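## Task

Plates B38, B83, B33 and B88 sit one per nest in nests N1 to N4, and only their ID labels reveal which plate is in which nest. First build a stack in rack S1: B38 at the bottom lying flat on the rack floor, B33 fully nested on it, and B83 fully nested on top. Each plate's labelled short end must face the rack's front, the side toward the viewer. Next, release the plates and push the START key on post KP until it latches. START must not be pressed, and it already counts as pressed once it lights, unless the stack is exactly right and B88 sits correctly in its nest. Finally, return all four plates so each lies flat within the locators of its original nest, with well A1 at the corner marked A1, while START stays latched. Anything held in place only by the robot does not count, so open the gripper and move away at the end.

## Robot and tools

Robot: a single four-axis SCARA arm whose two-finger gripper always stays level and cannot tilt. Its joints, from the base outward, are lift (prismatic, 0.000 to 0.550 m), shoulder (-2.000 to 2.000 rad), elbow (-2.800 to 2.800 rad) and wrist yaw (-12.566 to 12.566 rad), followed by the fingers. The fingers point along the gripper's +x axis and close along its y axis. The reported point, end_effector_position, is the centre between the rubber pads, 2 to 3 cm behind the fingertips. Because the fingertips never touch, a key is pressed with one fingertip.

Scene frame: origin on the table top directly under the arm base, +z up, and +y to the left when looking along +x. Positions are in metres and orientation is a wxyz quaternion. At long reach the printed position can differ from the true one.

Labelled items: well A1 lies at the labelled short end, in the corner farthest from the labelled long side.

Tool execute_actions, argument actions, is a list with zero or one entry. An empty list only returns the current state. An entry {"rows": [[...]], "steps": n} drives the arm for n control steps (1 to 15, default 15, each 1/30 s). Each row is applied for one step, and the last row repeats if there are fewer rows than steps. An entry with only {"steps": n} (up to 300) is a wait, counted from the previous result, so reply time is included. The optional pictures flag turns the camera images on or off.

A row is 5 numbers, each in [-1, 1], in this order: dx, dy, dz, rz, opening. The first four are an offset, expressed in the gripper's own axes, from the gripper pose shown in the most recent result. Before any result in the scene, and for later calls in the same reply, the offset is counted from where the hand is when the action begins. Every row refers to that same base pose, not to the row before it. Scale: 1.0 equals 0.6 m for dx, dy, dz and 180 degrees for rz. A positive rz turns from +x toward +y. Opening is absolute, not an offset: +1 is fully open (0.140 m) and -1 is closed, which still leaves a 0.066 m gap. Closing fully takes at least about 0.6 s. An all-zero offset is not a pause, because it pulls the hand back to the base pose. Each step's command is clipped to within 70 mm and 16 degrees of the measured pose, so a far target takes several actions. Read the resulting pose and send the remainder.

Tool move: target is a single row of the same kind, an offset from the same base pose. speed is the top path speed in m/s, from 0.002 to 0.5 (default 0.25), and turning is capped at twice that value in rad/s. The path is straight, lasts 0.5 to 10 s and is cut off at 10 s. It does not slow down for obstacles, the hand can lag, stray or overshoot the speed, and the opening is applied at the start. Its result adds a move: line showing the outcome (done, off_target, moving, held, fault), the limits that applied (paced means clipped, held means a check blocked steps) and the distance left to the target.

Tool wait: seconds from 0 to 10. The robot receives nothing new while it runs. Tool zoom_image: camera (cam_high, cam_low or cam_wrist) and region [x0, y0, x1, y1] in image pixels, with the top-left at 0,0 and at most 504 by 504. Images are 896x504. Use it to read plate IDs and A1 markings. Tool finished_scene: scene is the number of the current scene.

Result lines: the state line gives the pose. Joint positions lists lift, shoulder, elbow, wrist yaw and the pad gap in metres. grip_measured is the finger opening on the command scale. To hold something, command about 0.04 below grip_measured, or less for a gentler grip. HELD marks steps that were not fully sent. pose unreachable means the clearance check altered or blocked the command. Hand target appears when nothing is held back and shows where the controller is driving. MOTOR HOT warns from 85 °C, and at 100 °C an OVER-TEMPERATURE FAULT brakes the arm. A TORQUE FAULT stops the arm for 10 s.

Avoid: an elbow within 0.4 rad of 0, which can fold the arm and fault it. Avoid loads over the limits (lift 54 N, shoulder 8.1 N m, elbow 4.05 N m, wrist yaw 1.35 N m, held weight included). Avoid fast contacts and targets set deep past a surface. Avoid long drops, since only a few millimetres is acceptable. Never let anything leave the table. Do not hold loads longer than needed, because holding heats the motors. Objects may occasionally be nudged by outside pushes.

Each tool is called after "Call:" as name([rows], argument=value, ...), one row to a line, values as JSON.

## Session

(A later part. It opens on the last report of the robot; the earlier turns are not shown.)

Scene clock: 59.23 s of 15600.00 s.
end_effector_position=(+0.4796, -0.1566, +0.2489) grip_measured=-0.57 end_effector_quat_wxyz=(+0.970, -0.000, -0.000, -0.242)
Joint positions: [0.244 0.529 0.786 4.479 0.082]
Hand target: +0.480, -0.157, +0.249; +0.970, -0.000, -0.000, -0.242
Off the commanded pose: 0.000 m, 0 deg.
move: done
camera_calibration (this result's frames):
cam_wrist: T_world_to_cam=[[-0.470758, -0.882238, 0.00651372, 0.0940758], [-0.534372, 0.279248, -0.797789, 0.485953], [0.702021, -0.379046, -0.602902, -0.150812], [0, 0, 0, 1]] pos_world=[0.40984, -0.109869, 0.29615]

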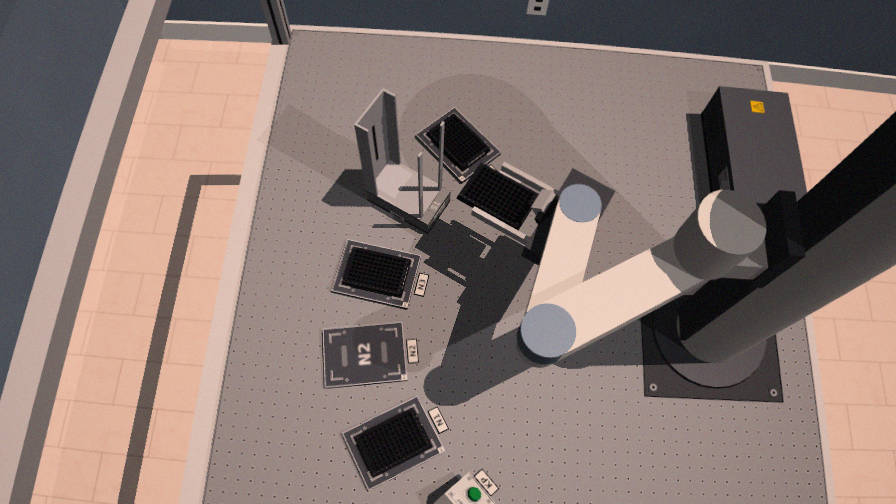

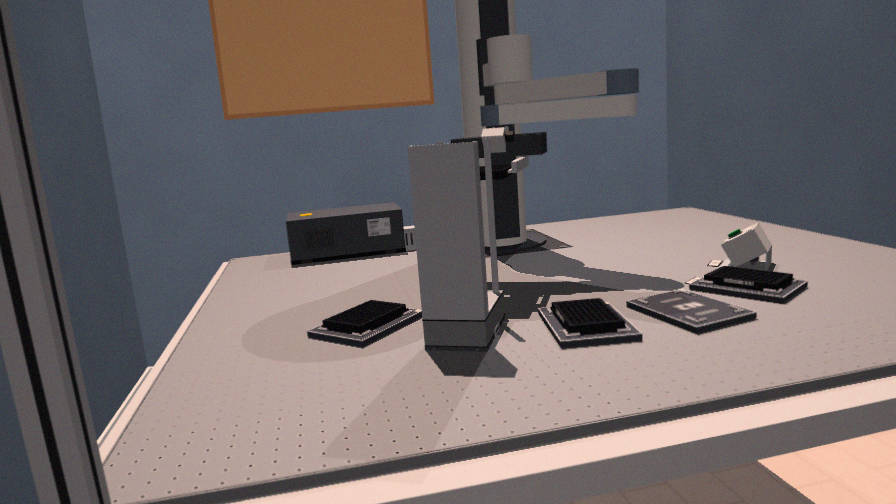

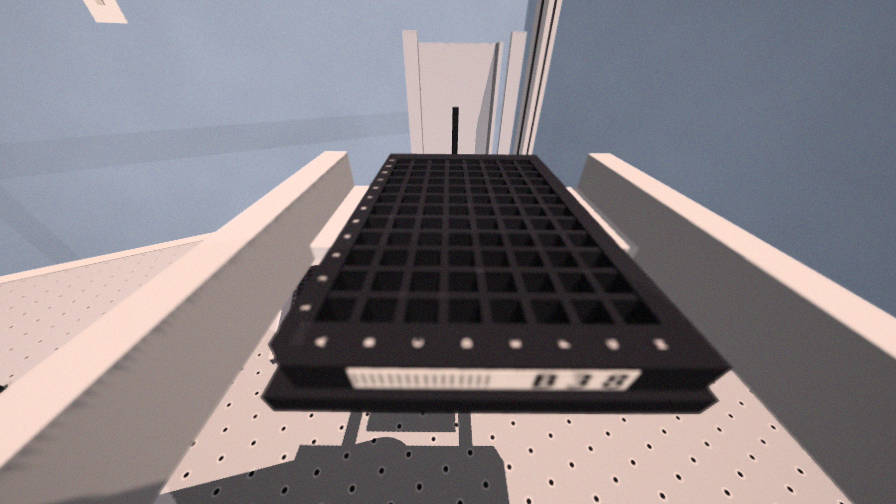

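Call:
move(target=[0,-0.003,0.16,0,-0.62])

Call:
move(target=[0.31,0,0,0,-0.62])

Scene clock: 73.63 s of 15600.00 s.
end_effector_position=(+0.4788, -0.1582, +0.3450) grip_measured=-0.57 end_effector_quat_wxyz=(+0.970, -0.000, -0.000, -0.242)
Joint positions: [0.34  0.521 0.786 4.488 0.082]
Hand target: +0.479, -0.158, +0.345; +0.970, -0.000, -0.000, -0.242
Off the commanded pose: 0.000 m, 0 deg.
After step 90, 10.60 s passed at rest.
move: done
camera_calibration (this result's frames):
cam_wrist: T_world_to_cam=[[-0.470817, -0.882207, 0.00651372, 0.0917067], [-0.534354, 0.279284, -0.797789, 0.562572], [0.701995, -0.379093, -0.602902, -0.0929041], [0, 0, 0, 1]] pos_world=[0.409007, -0.111432, 0.392204]

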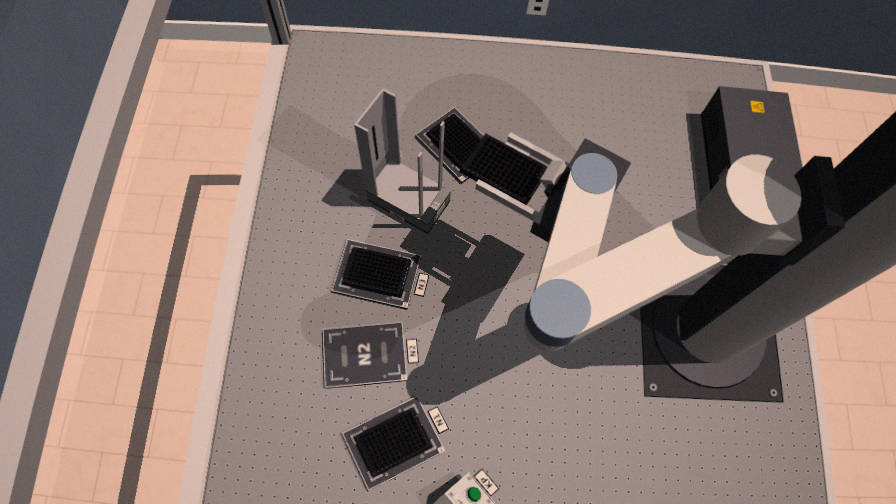

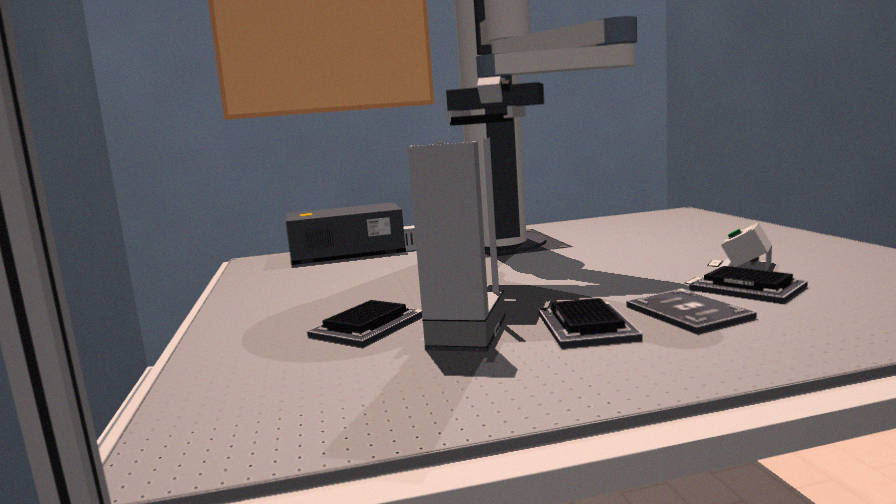

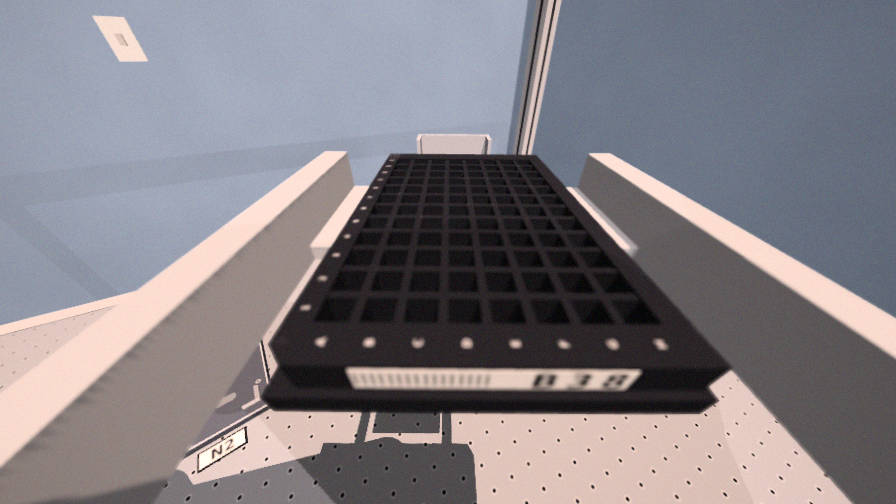

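Scene clock: 74.83 s of 15600.00 s.
end_effector_position=(+0.6430, -0.2455, +0.3450) grip_measured=-0.57 end_effector_quat_wxyz=(+0.970, -0.000, -0.000, -0.242)
Joint positions: [0.34  0.18  1.682 3.932 0.082]
Hand target: +0.643, -0.246, +0.345; +0.970, -0.000, -0.000, -0.242
Off the commanded pose: 0.000 m, 0 deg.
move: done
camera_calibration (this result's frames):
cam_wrist: T_world_to_cam=[[-0.47066, -0.882291, 0.00651372, 0.0918236], [-0.534403, 0.279189, -0.797789, 0.674734], [0.702063, -0.378968, -0.602902, -0.241309], [0, 0, 0, 1]] pos_world=[0.573212, -0.198812, 0.392211]

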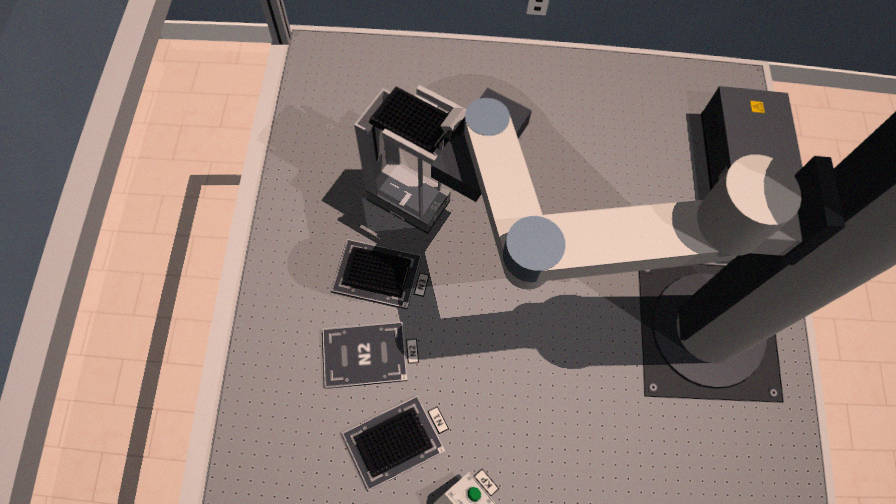

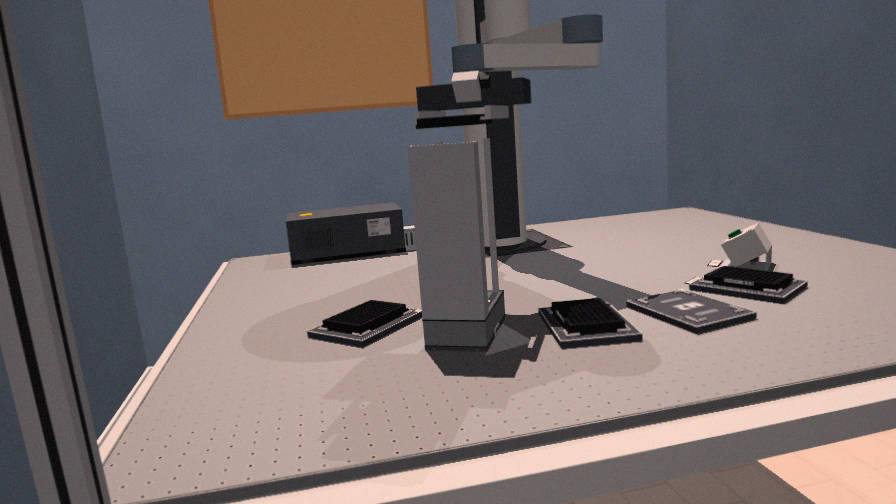

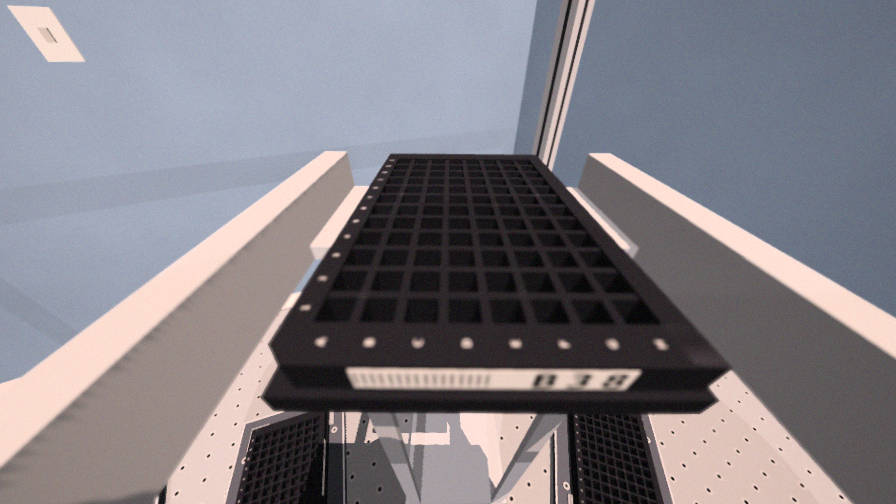

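Call:
move(target=[0.037,0,-0.025,0,-0.62], speed=0.1)

Scene clock: 80.20 s of 15600.00 s.
end_effector_position=(+0.6626, -0.2559, +0.3299) grip_measured=-0.57 end_effector_quat_wxyz=(+0.970, -0.000, -0.000, -0.242)
Joint positions: [0.325 0.121 1.816 3.857 0.082]
Hand target: +0.663, -0.256, +0.330; +0.970, -0.000, -0.000, -0.242
Off the commanded pose: 0.000 m, 0 deg.
After step 90, 1.67 s passed at rest.
move: done
camera_calibration (this result's frames):
cam_wrist: T_world_to_cam=[[-0.470432, -0.882412, 0.00651372, 0.0918222], [-0.534475, 0.279051, -0.797789, 0.676099], [0.702161, -0.378787, -0.602902, -0.268121], [0, 0, 0, 1]] pos_world=[0.592819, -0.209202, 0.377135]

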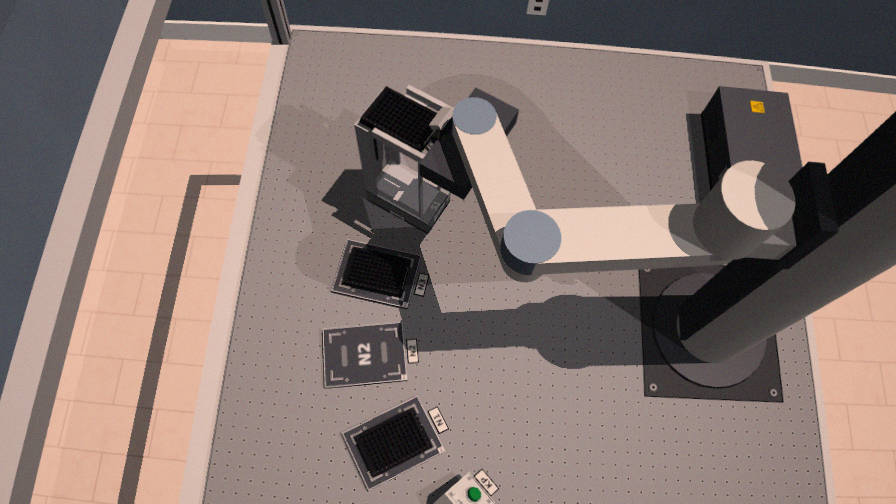

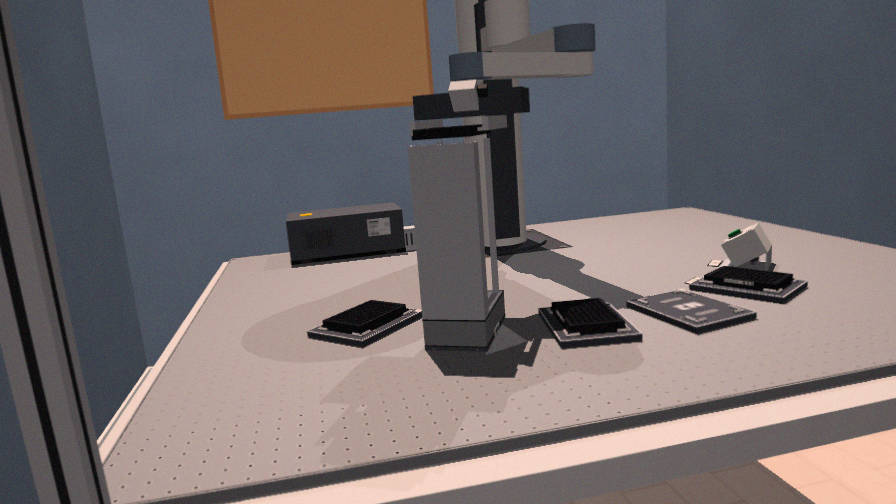

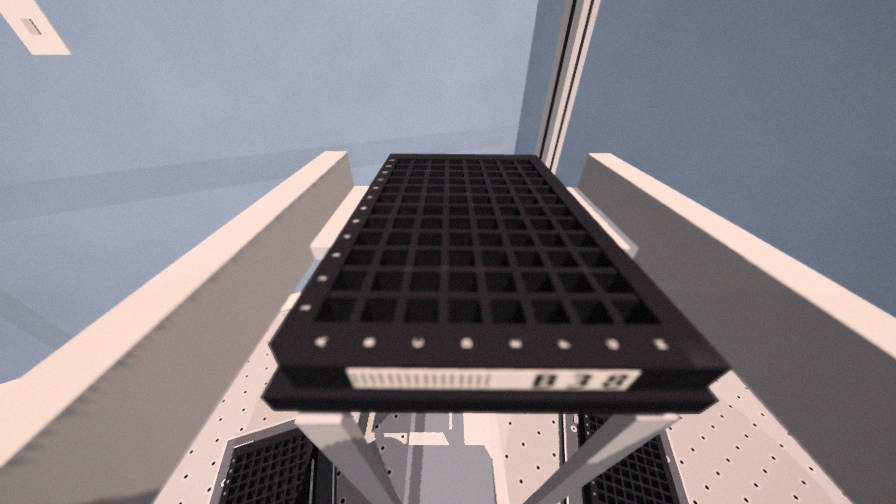

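Call:
move(target=[0.008,0,-0.006,0,-0.62], speed=0.05)

Call:
zoom_image(camera="cam_wrist", region=[250, 360, 750, 504])

Call:
zoom_image(camera="cam_high", region=[340, 70, 480, 180])

Scene clock: 86.37 s of 15600.00 s.
end_effector_position=(+0.6669, -0.2581, +0.3264) grip_measured=-0.57 end_effector_quat_wxyz=(+0.970, -0.000, -0.000, -0.242)
Joint positions: [0.321 0.108 1.847 3.84  0.082]
Hand target: +0.667, -0.258, +0.326; +0.970, -0.000, -0.000, -0.242
Off the commanded pose: 0.000 m, 0 deg.
After step 90, 2.47 s passed at rest.
move: done
camera_calibration (this result's frames):
cam_wrist: T_world_to_cam=[[-0.470167, -0.882554, 0.00651372, 0.0917262], [-0.534559, 0.27889, -0.797789, 0.676151], [0.702275, -0.378576, -0.602902, -0.274113], [0, 0, 0, 1]] pos_world=[0.597072, -0.211391, 0.373564]

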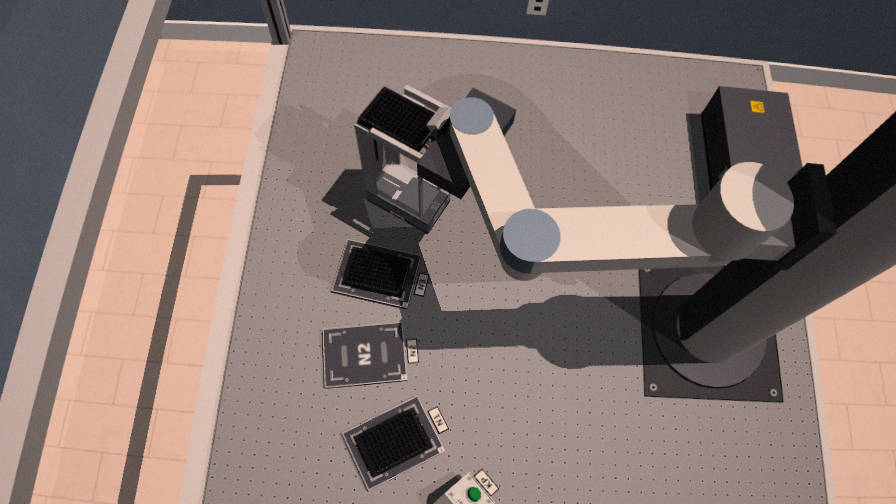

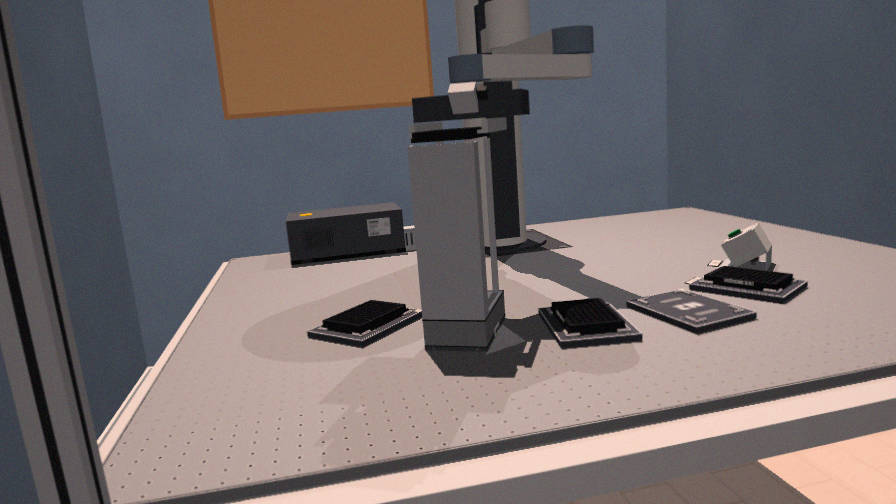

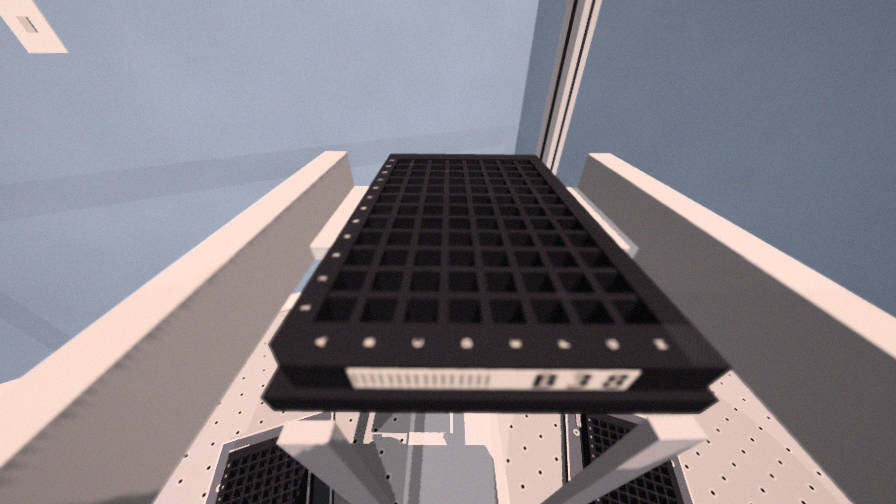

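Region (250, 360, 750, 504) of cam_wrist's 896x504 image, scaled by 1.008, with more detail than that image has; it fills the top 145 rows of this view, and the rest is white.

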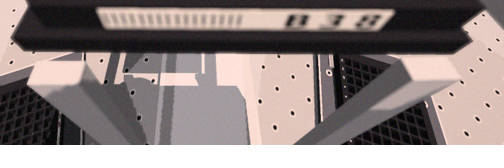

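Region (340, 70, 480, 180) of cam_high's 896x504 image, scaled by 3.600, with more detail than that image has; it fills the top 396 rows of this view, and the rest is white.

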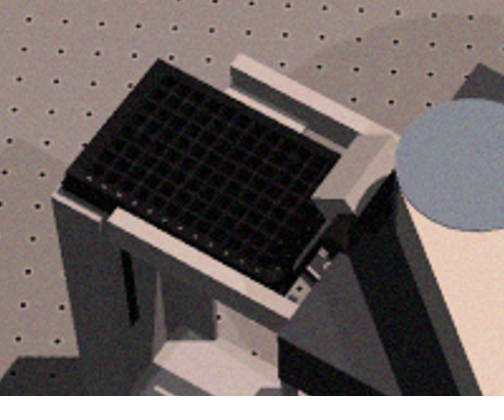

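Call:
move(target=[0,0,-0.04,0.004,-0.62], speed=0.02)

Scene clock: 91.07 s of 15600.00 s.
end_effector_position=(+0.6671, -0.2583, +0.3024) grip_measured=-0.57 end_effector_quat_wxyz=(+0.972, -0.000, -0.000, -0.236)
Joint positions: [0.297 0.103 1.849 3.855 0.082]
Hand target: +0.667, -0.258, +0.302; +0.972, -0.000, -0.000, -0.236
Off the commanded pose: 0.000 m, 0 deg.
After step 90, 0.27 s passed at rest.
move: done
camera_calibration (this result's frames):
cam_wrist: T_world_to_cam=[[-0.459287, -0.888264, 0.00651372, 0.083125], [-0.537946, 0.272301, -0.797789, 0.657807], [0.706873, -0.369918, -0.602902, -0.28964], [0, 0, 0, 1]] pos_world=[0.596781, -0.212427, 0.349625]

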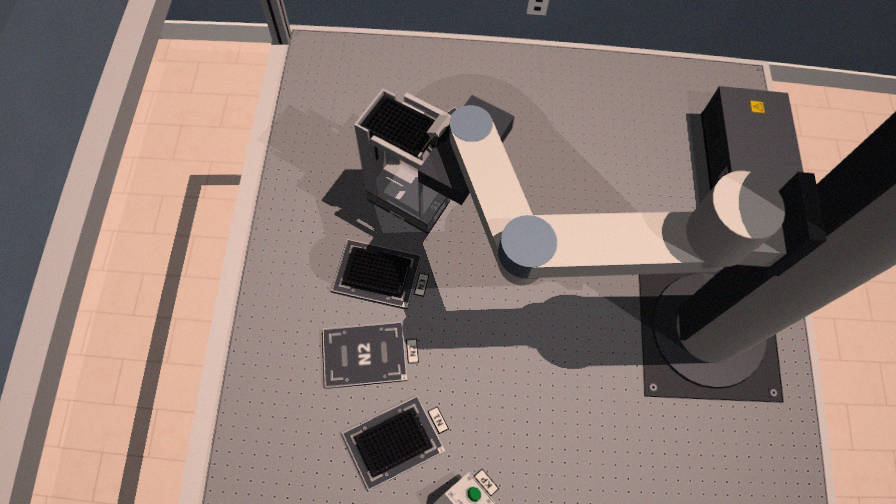

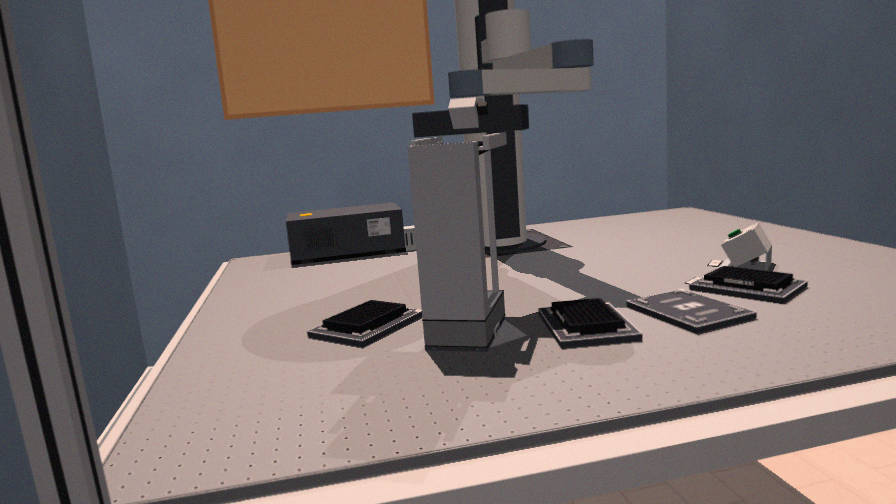

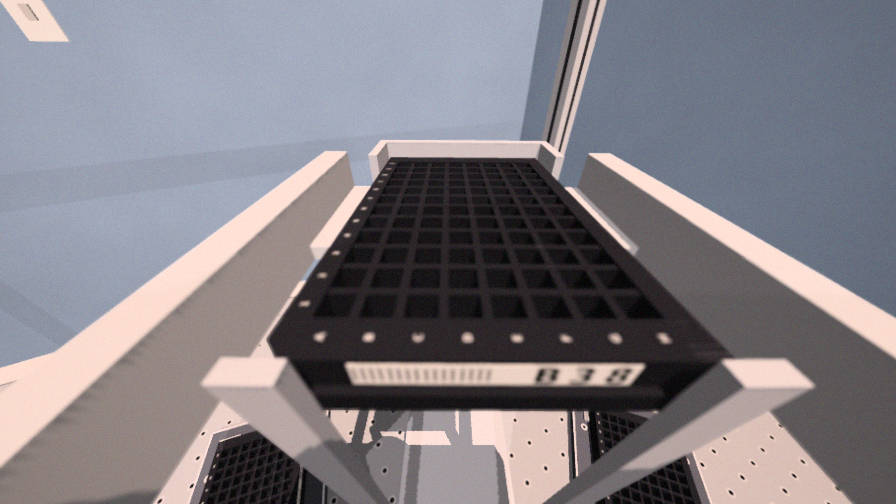

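Call:
move(target=[0.0015,0,-0.1,0,-0.62], speed=0.03)

Call:
move(target=[0,0,-0.26,0,-0.62], speed=0.12)

Scene clock: 97.17 s of 15600.00 s.
end_effector_position=(+0.6679, -0.2587, +0.2423) grip_measured=-0.57 end_effector_quat_wxyz=(+0.972, -0.000, -0.000, -0.236)
Joint positions: [0.237 0.1   1.854 3.852 0.082]
Hand target: +0.668, -0.259, +0.242; +0.972, -0.000, -0.000, -0.236
Off the commanded pose: 0.000 m, 0 deg.
After step 90, 0.87 s passed at rest.
move: done
camera_calibration (this result's frames):
cam_wrist: T_world_to_cam=[[-0.459394, -0.888209, 0.00651372, 0.0835843], [-0.537913, 0.272365, -0.797789, 0.610389], [0.706829, -0.370003, -0.602902, -0.326545], [0, 0, 0, 1]] pos_world=[0.597546, -0.212831, 0.289543]

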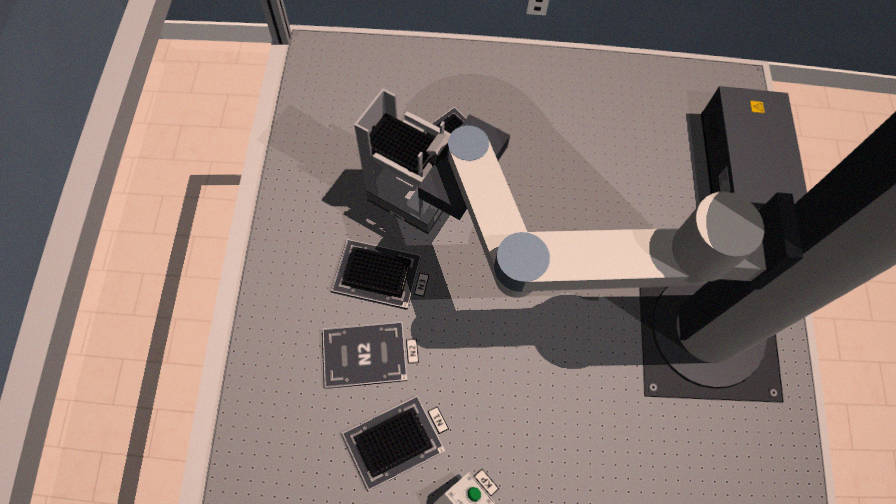

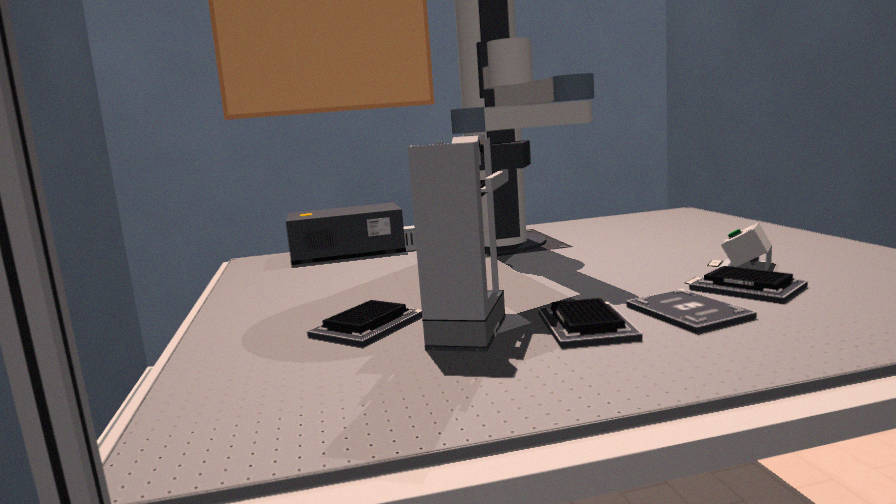

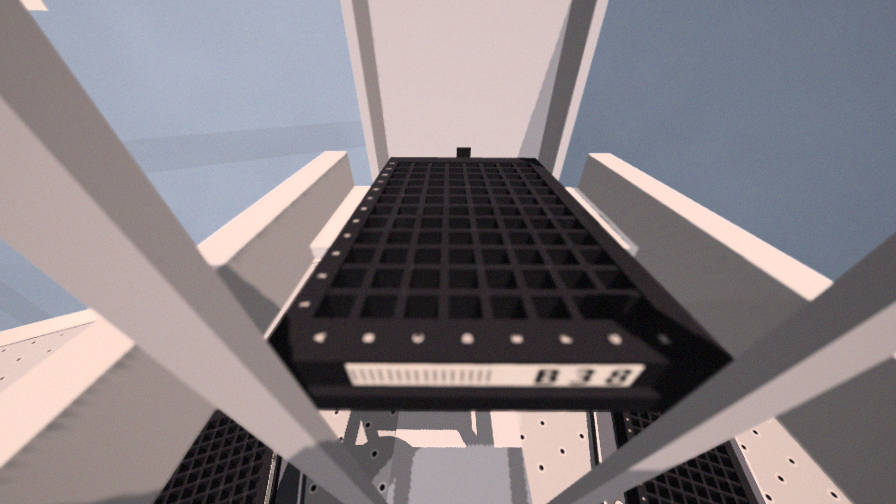

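Scene clock: 98.80 s of 15600.00 s.
end_effector_position=(+0.6679, -0.2587, +0.0863) grip_measured=-0.57 end_effector_quat_wxyz=(+0.972, -0.000, -0.000, -0.236)
Joint positions: [0.081 0.1   1.854 3.852 0.082]
Hand target: +0.668, -0.259, +0.086; +0.972, -0.000, -0.000, -0.236
Off the commanded pose: 0.000 m, 0 deg.
move: done
camera_calibration (this result's frames):
cam_wrist: T_world_to_cam=[[-0.459438, -0.888186, 0.00651372, 0.0846207], [-0.537899, 0.272392, -0.797789, 0.485864], [0.70681, -0.370039, -0.602902, -0.420637], [0, 0, 0, 1]] pos_world=[0.597534, -0.212839, 0.133463]

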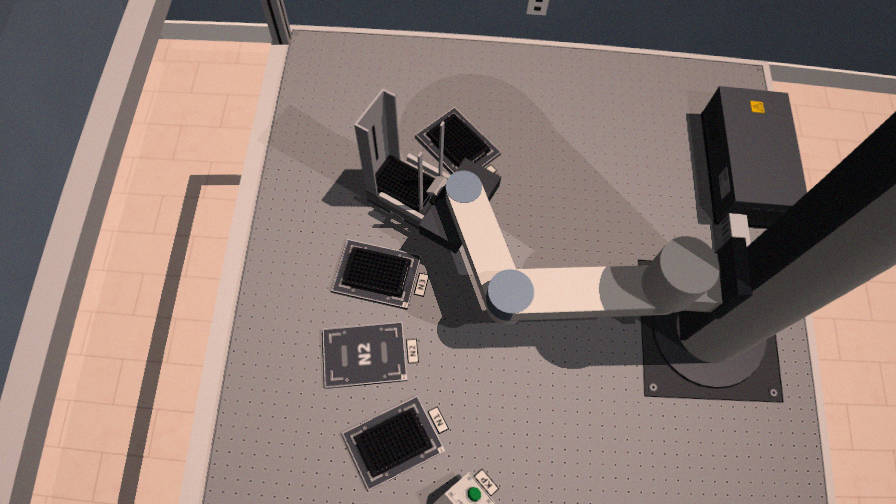

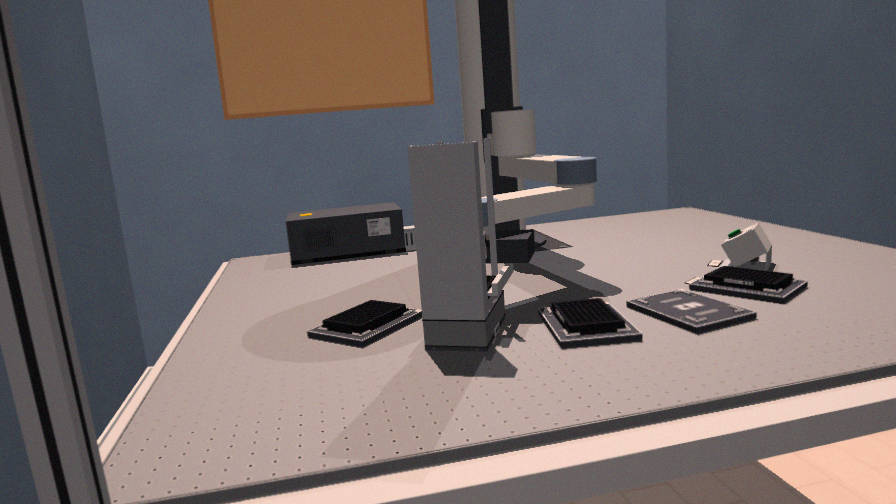

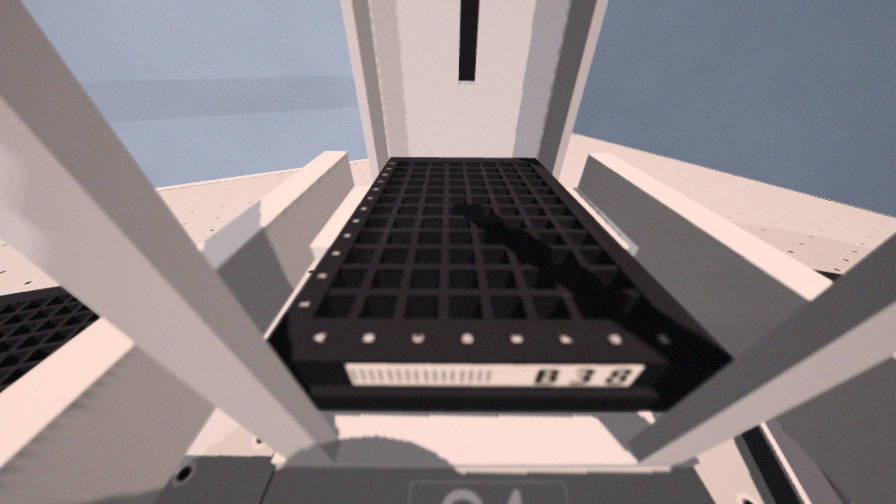

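Call:
move(target=[0,0,-0.02,0,-0.62], speed=0.01)

Scene clock: 104.07 s of 15600.00 s.
end_effector_position=(+0.6679, -0.2587, +0.0743) grip_measured=-0.57 end_effector_quat_wxyz=(+0.972, -0.000, -0.000, -0.236)
Joint positions: [0.069 0.1   1.854 3.852 0.082]
Hand target: +0.668, -0.259, +0.074; +0.972, -0.000, -0.000, -0.236
Off the commanded pose: 0.000 m, 0 deg.
After step 90, 0.83 s passed at rest.
move: done
camera_calibration (this result's frames):
cam_wrist: T_world_to_cam=[[-0.459439, -0.888185, 0.00651372, 0.0846993], [-0.537899, 0.272393, -0.797789, 0.476291], [0.70681, -0.370039, -0.602902, -0.427871], [0, 0, 0, 1]] pos_world=[0.597534, -0.212839, 0.121464]

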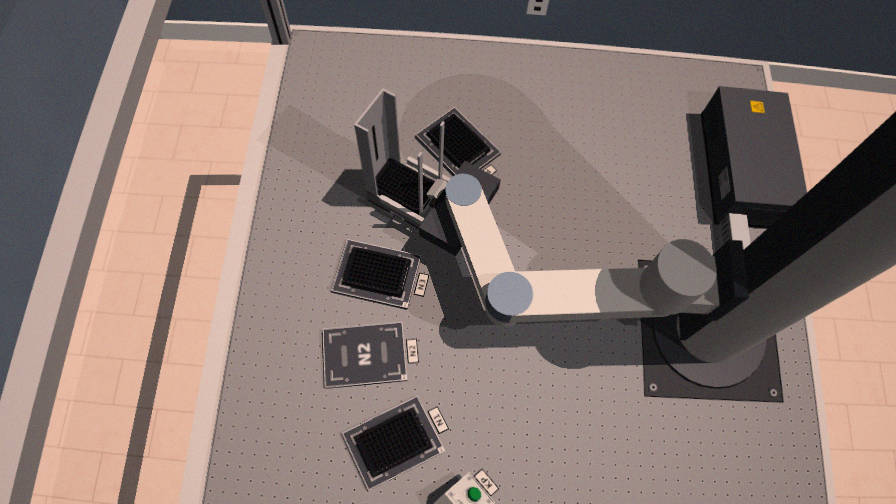

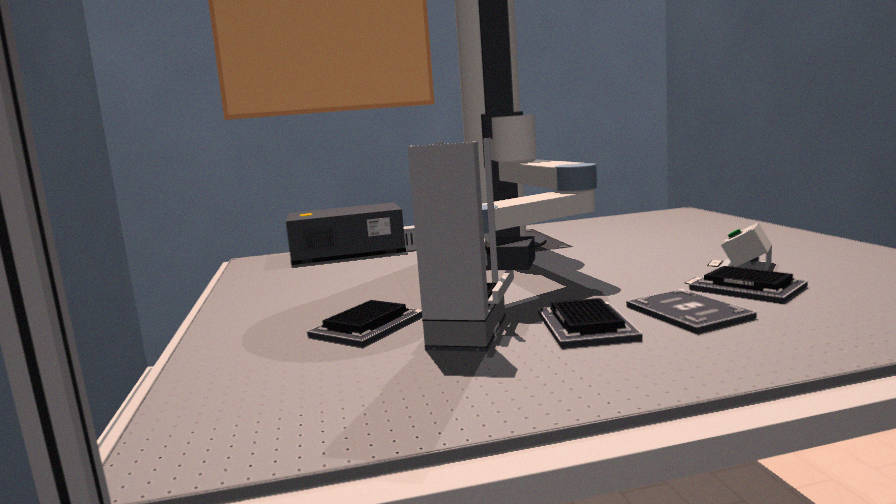

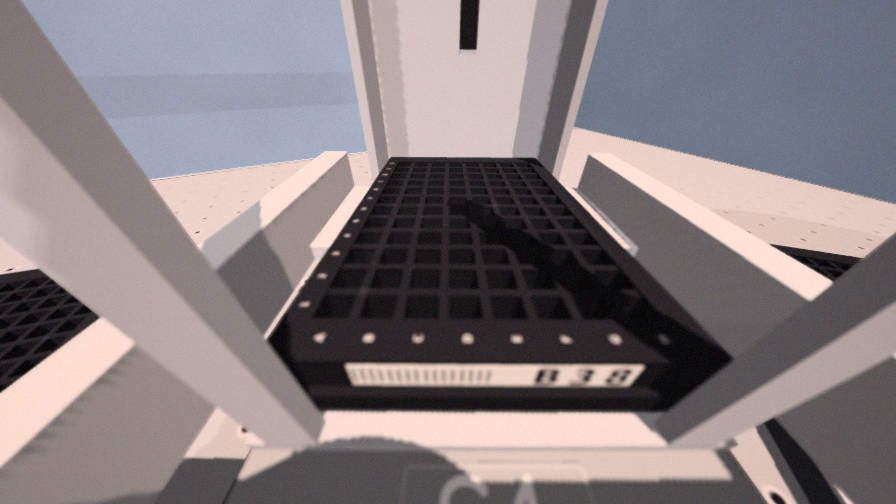

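Call:
move(target=[0,0,-0.01,0,-0.62], speed=0.005)

Scene clock: 119.87 s of 15600.00 s.
end_effector_position=(+0.6678, -0.2587, +0.0722) grip_measured=-0.57 end_effector_quat_wxyz=(+0.972, -0.000, -0.000, -0.236)
Joint positions: [0.067 0.1   1.854 3.852 0.082]
Hand target: +0.668, -0.259, +0.072; +0.972, -0.000, -0.000, -0.236
Off the commanded pose: 0.004 m, 0 deg.
TORQUE FAULT: the external load on joint 1 (lift) reached its load limit, and the arm stopped for 10 seconds. The arm's remaining commands of this call were not run. The arm holds where it stopped, with its grip as last carried out, and accepts commands again: back off and push less far. The arm stops again, at the same cost, whenever a joint's load reaches its limit.
After step 90, 1.80 s passed at rest.
move: fault
camera_calibration (this result's frames):
cam_wrist: T_world_to_cam=[[-0.459829, -0.887984, 0.00651372, 0.0849517], [-0.53778, 0.272629, -0.797789, 0.474555], [0.706648, -0.370349, -0.602902, -0.429055], [0, 0, 0, 1]] pos_world=[0.59746, -0.212842, 0.119363]

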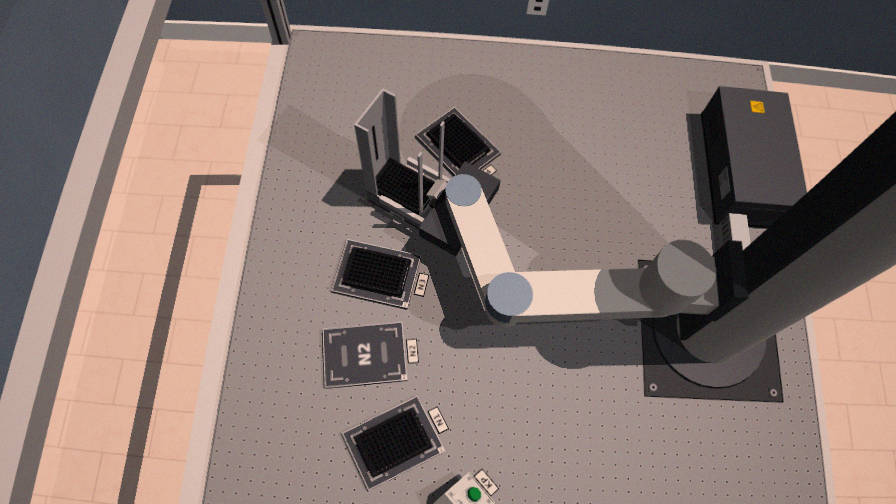

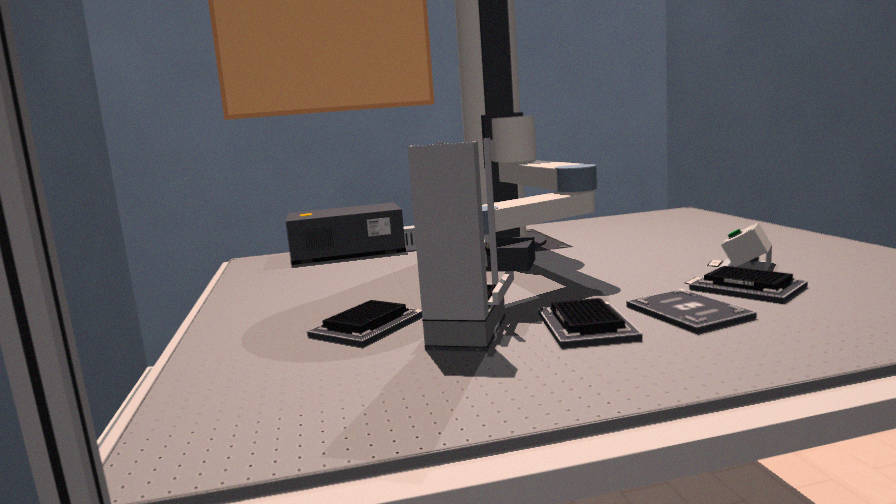

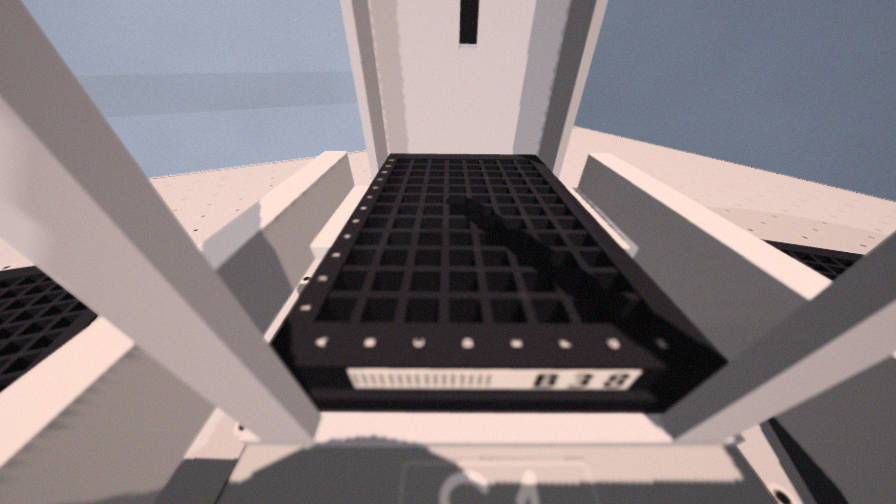

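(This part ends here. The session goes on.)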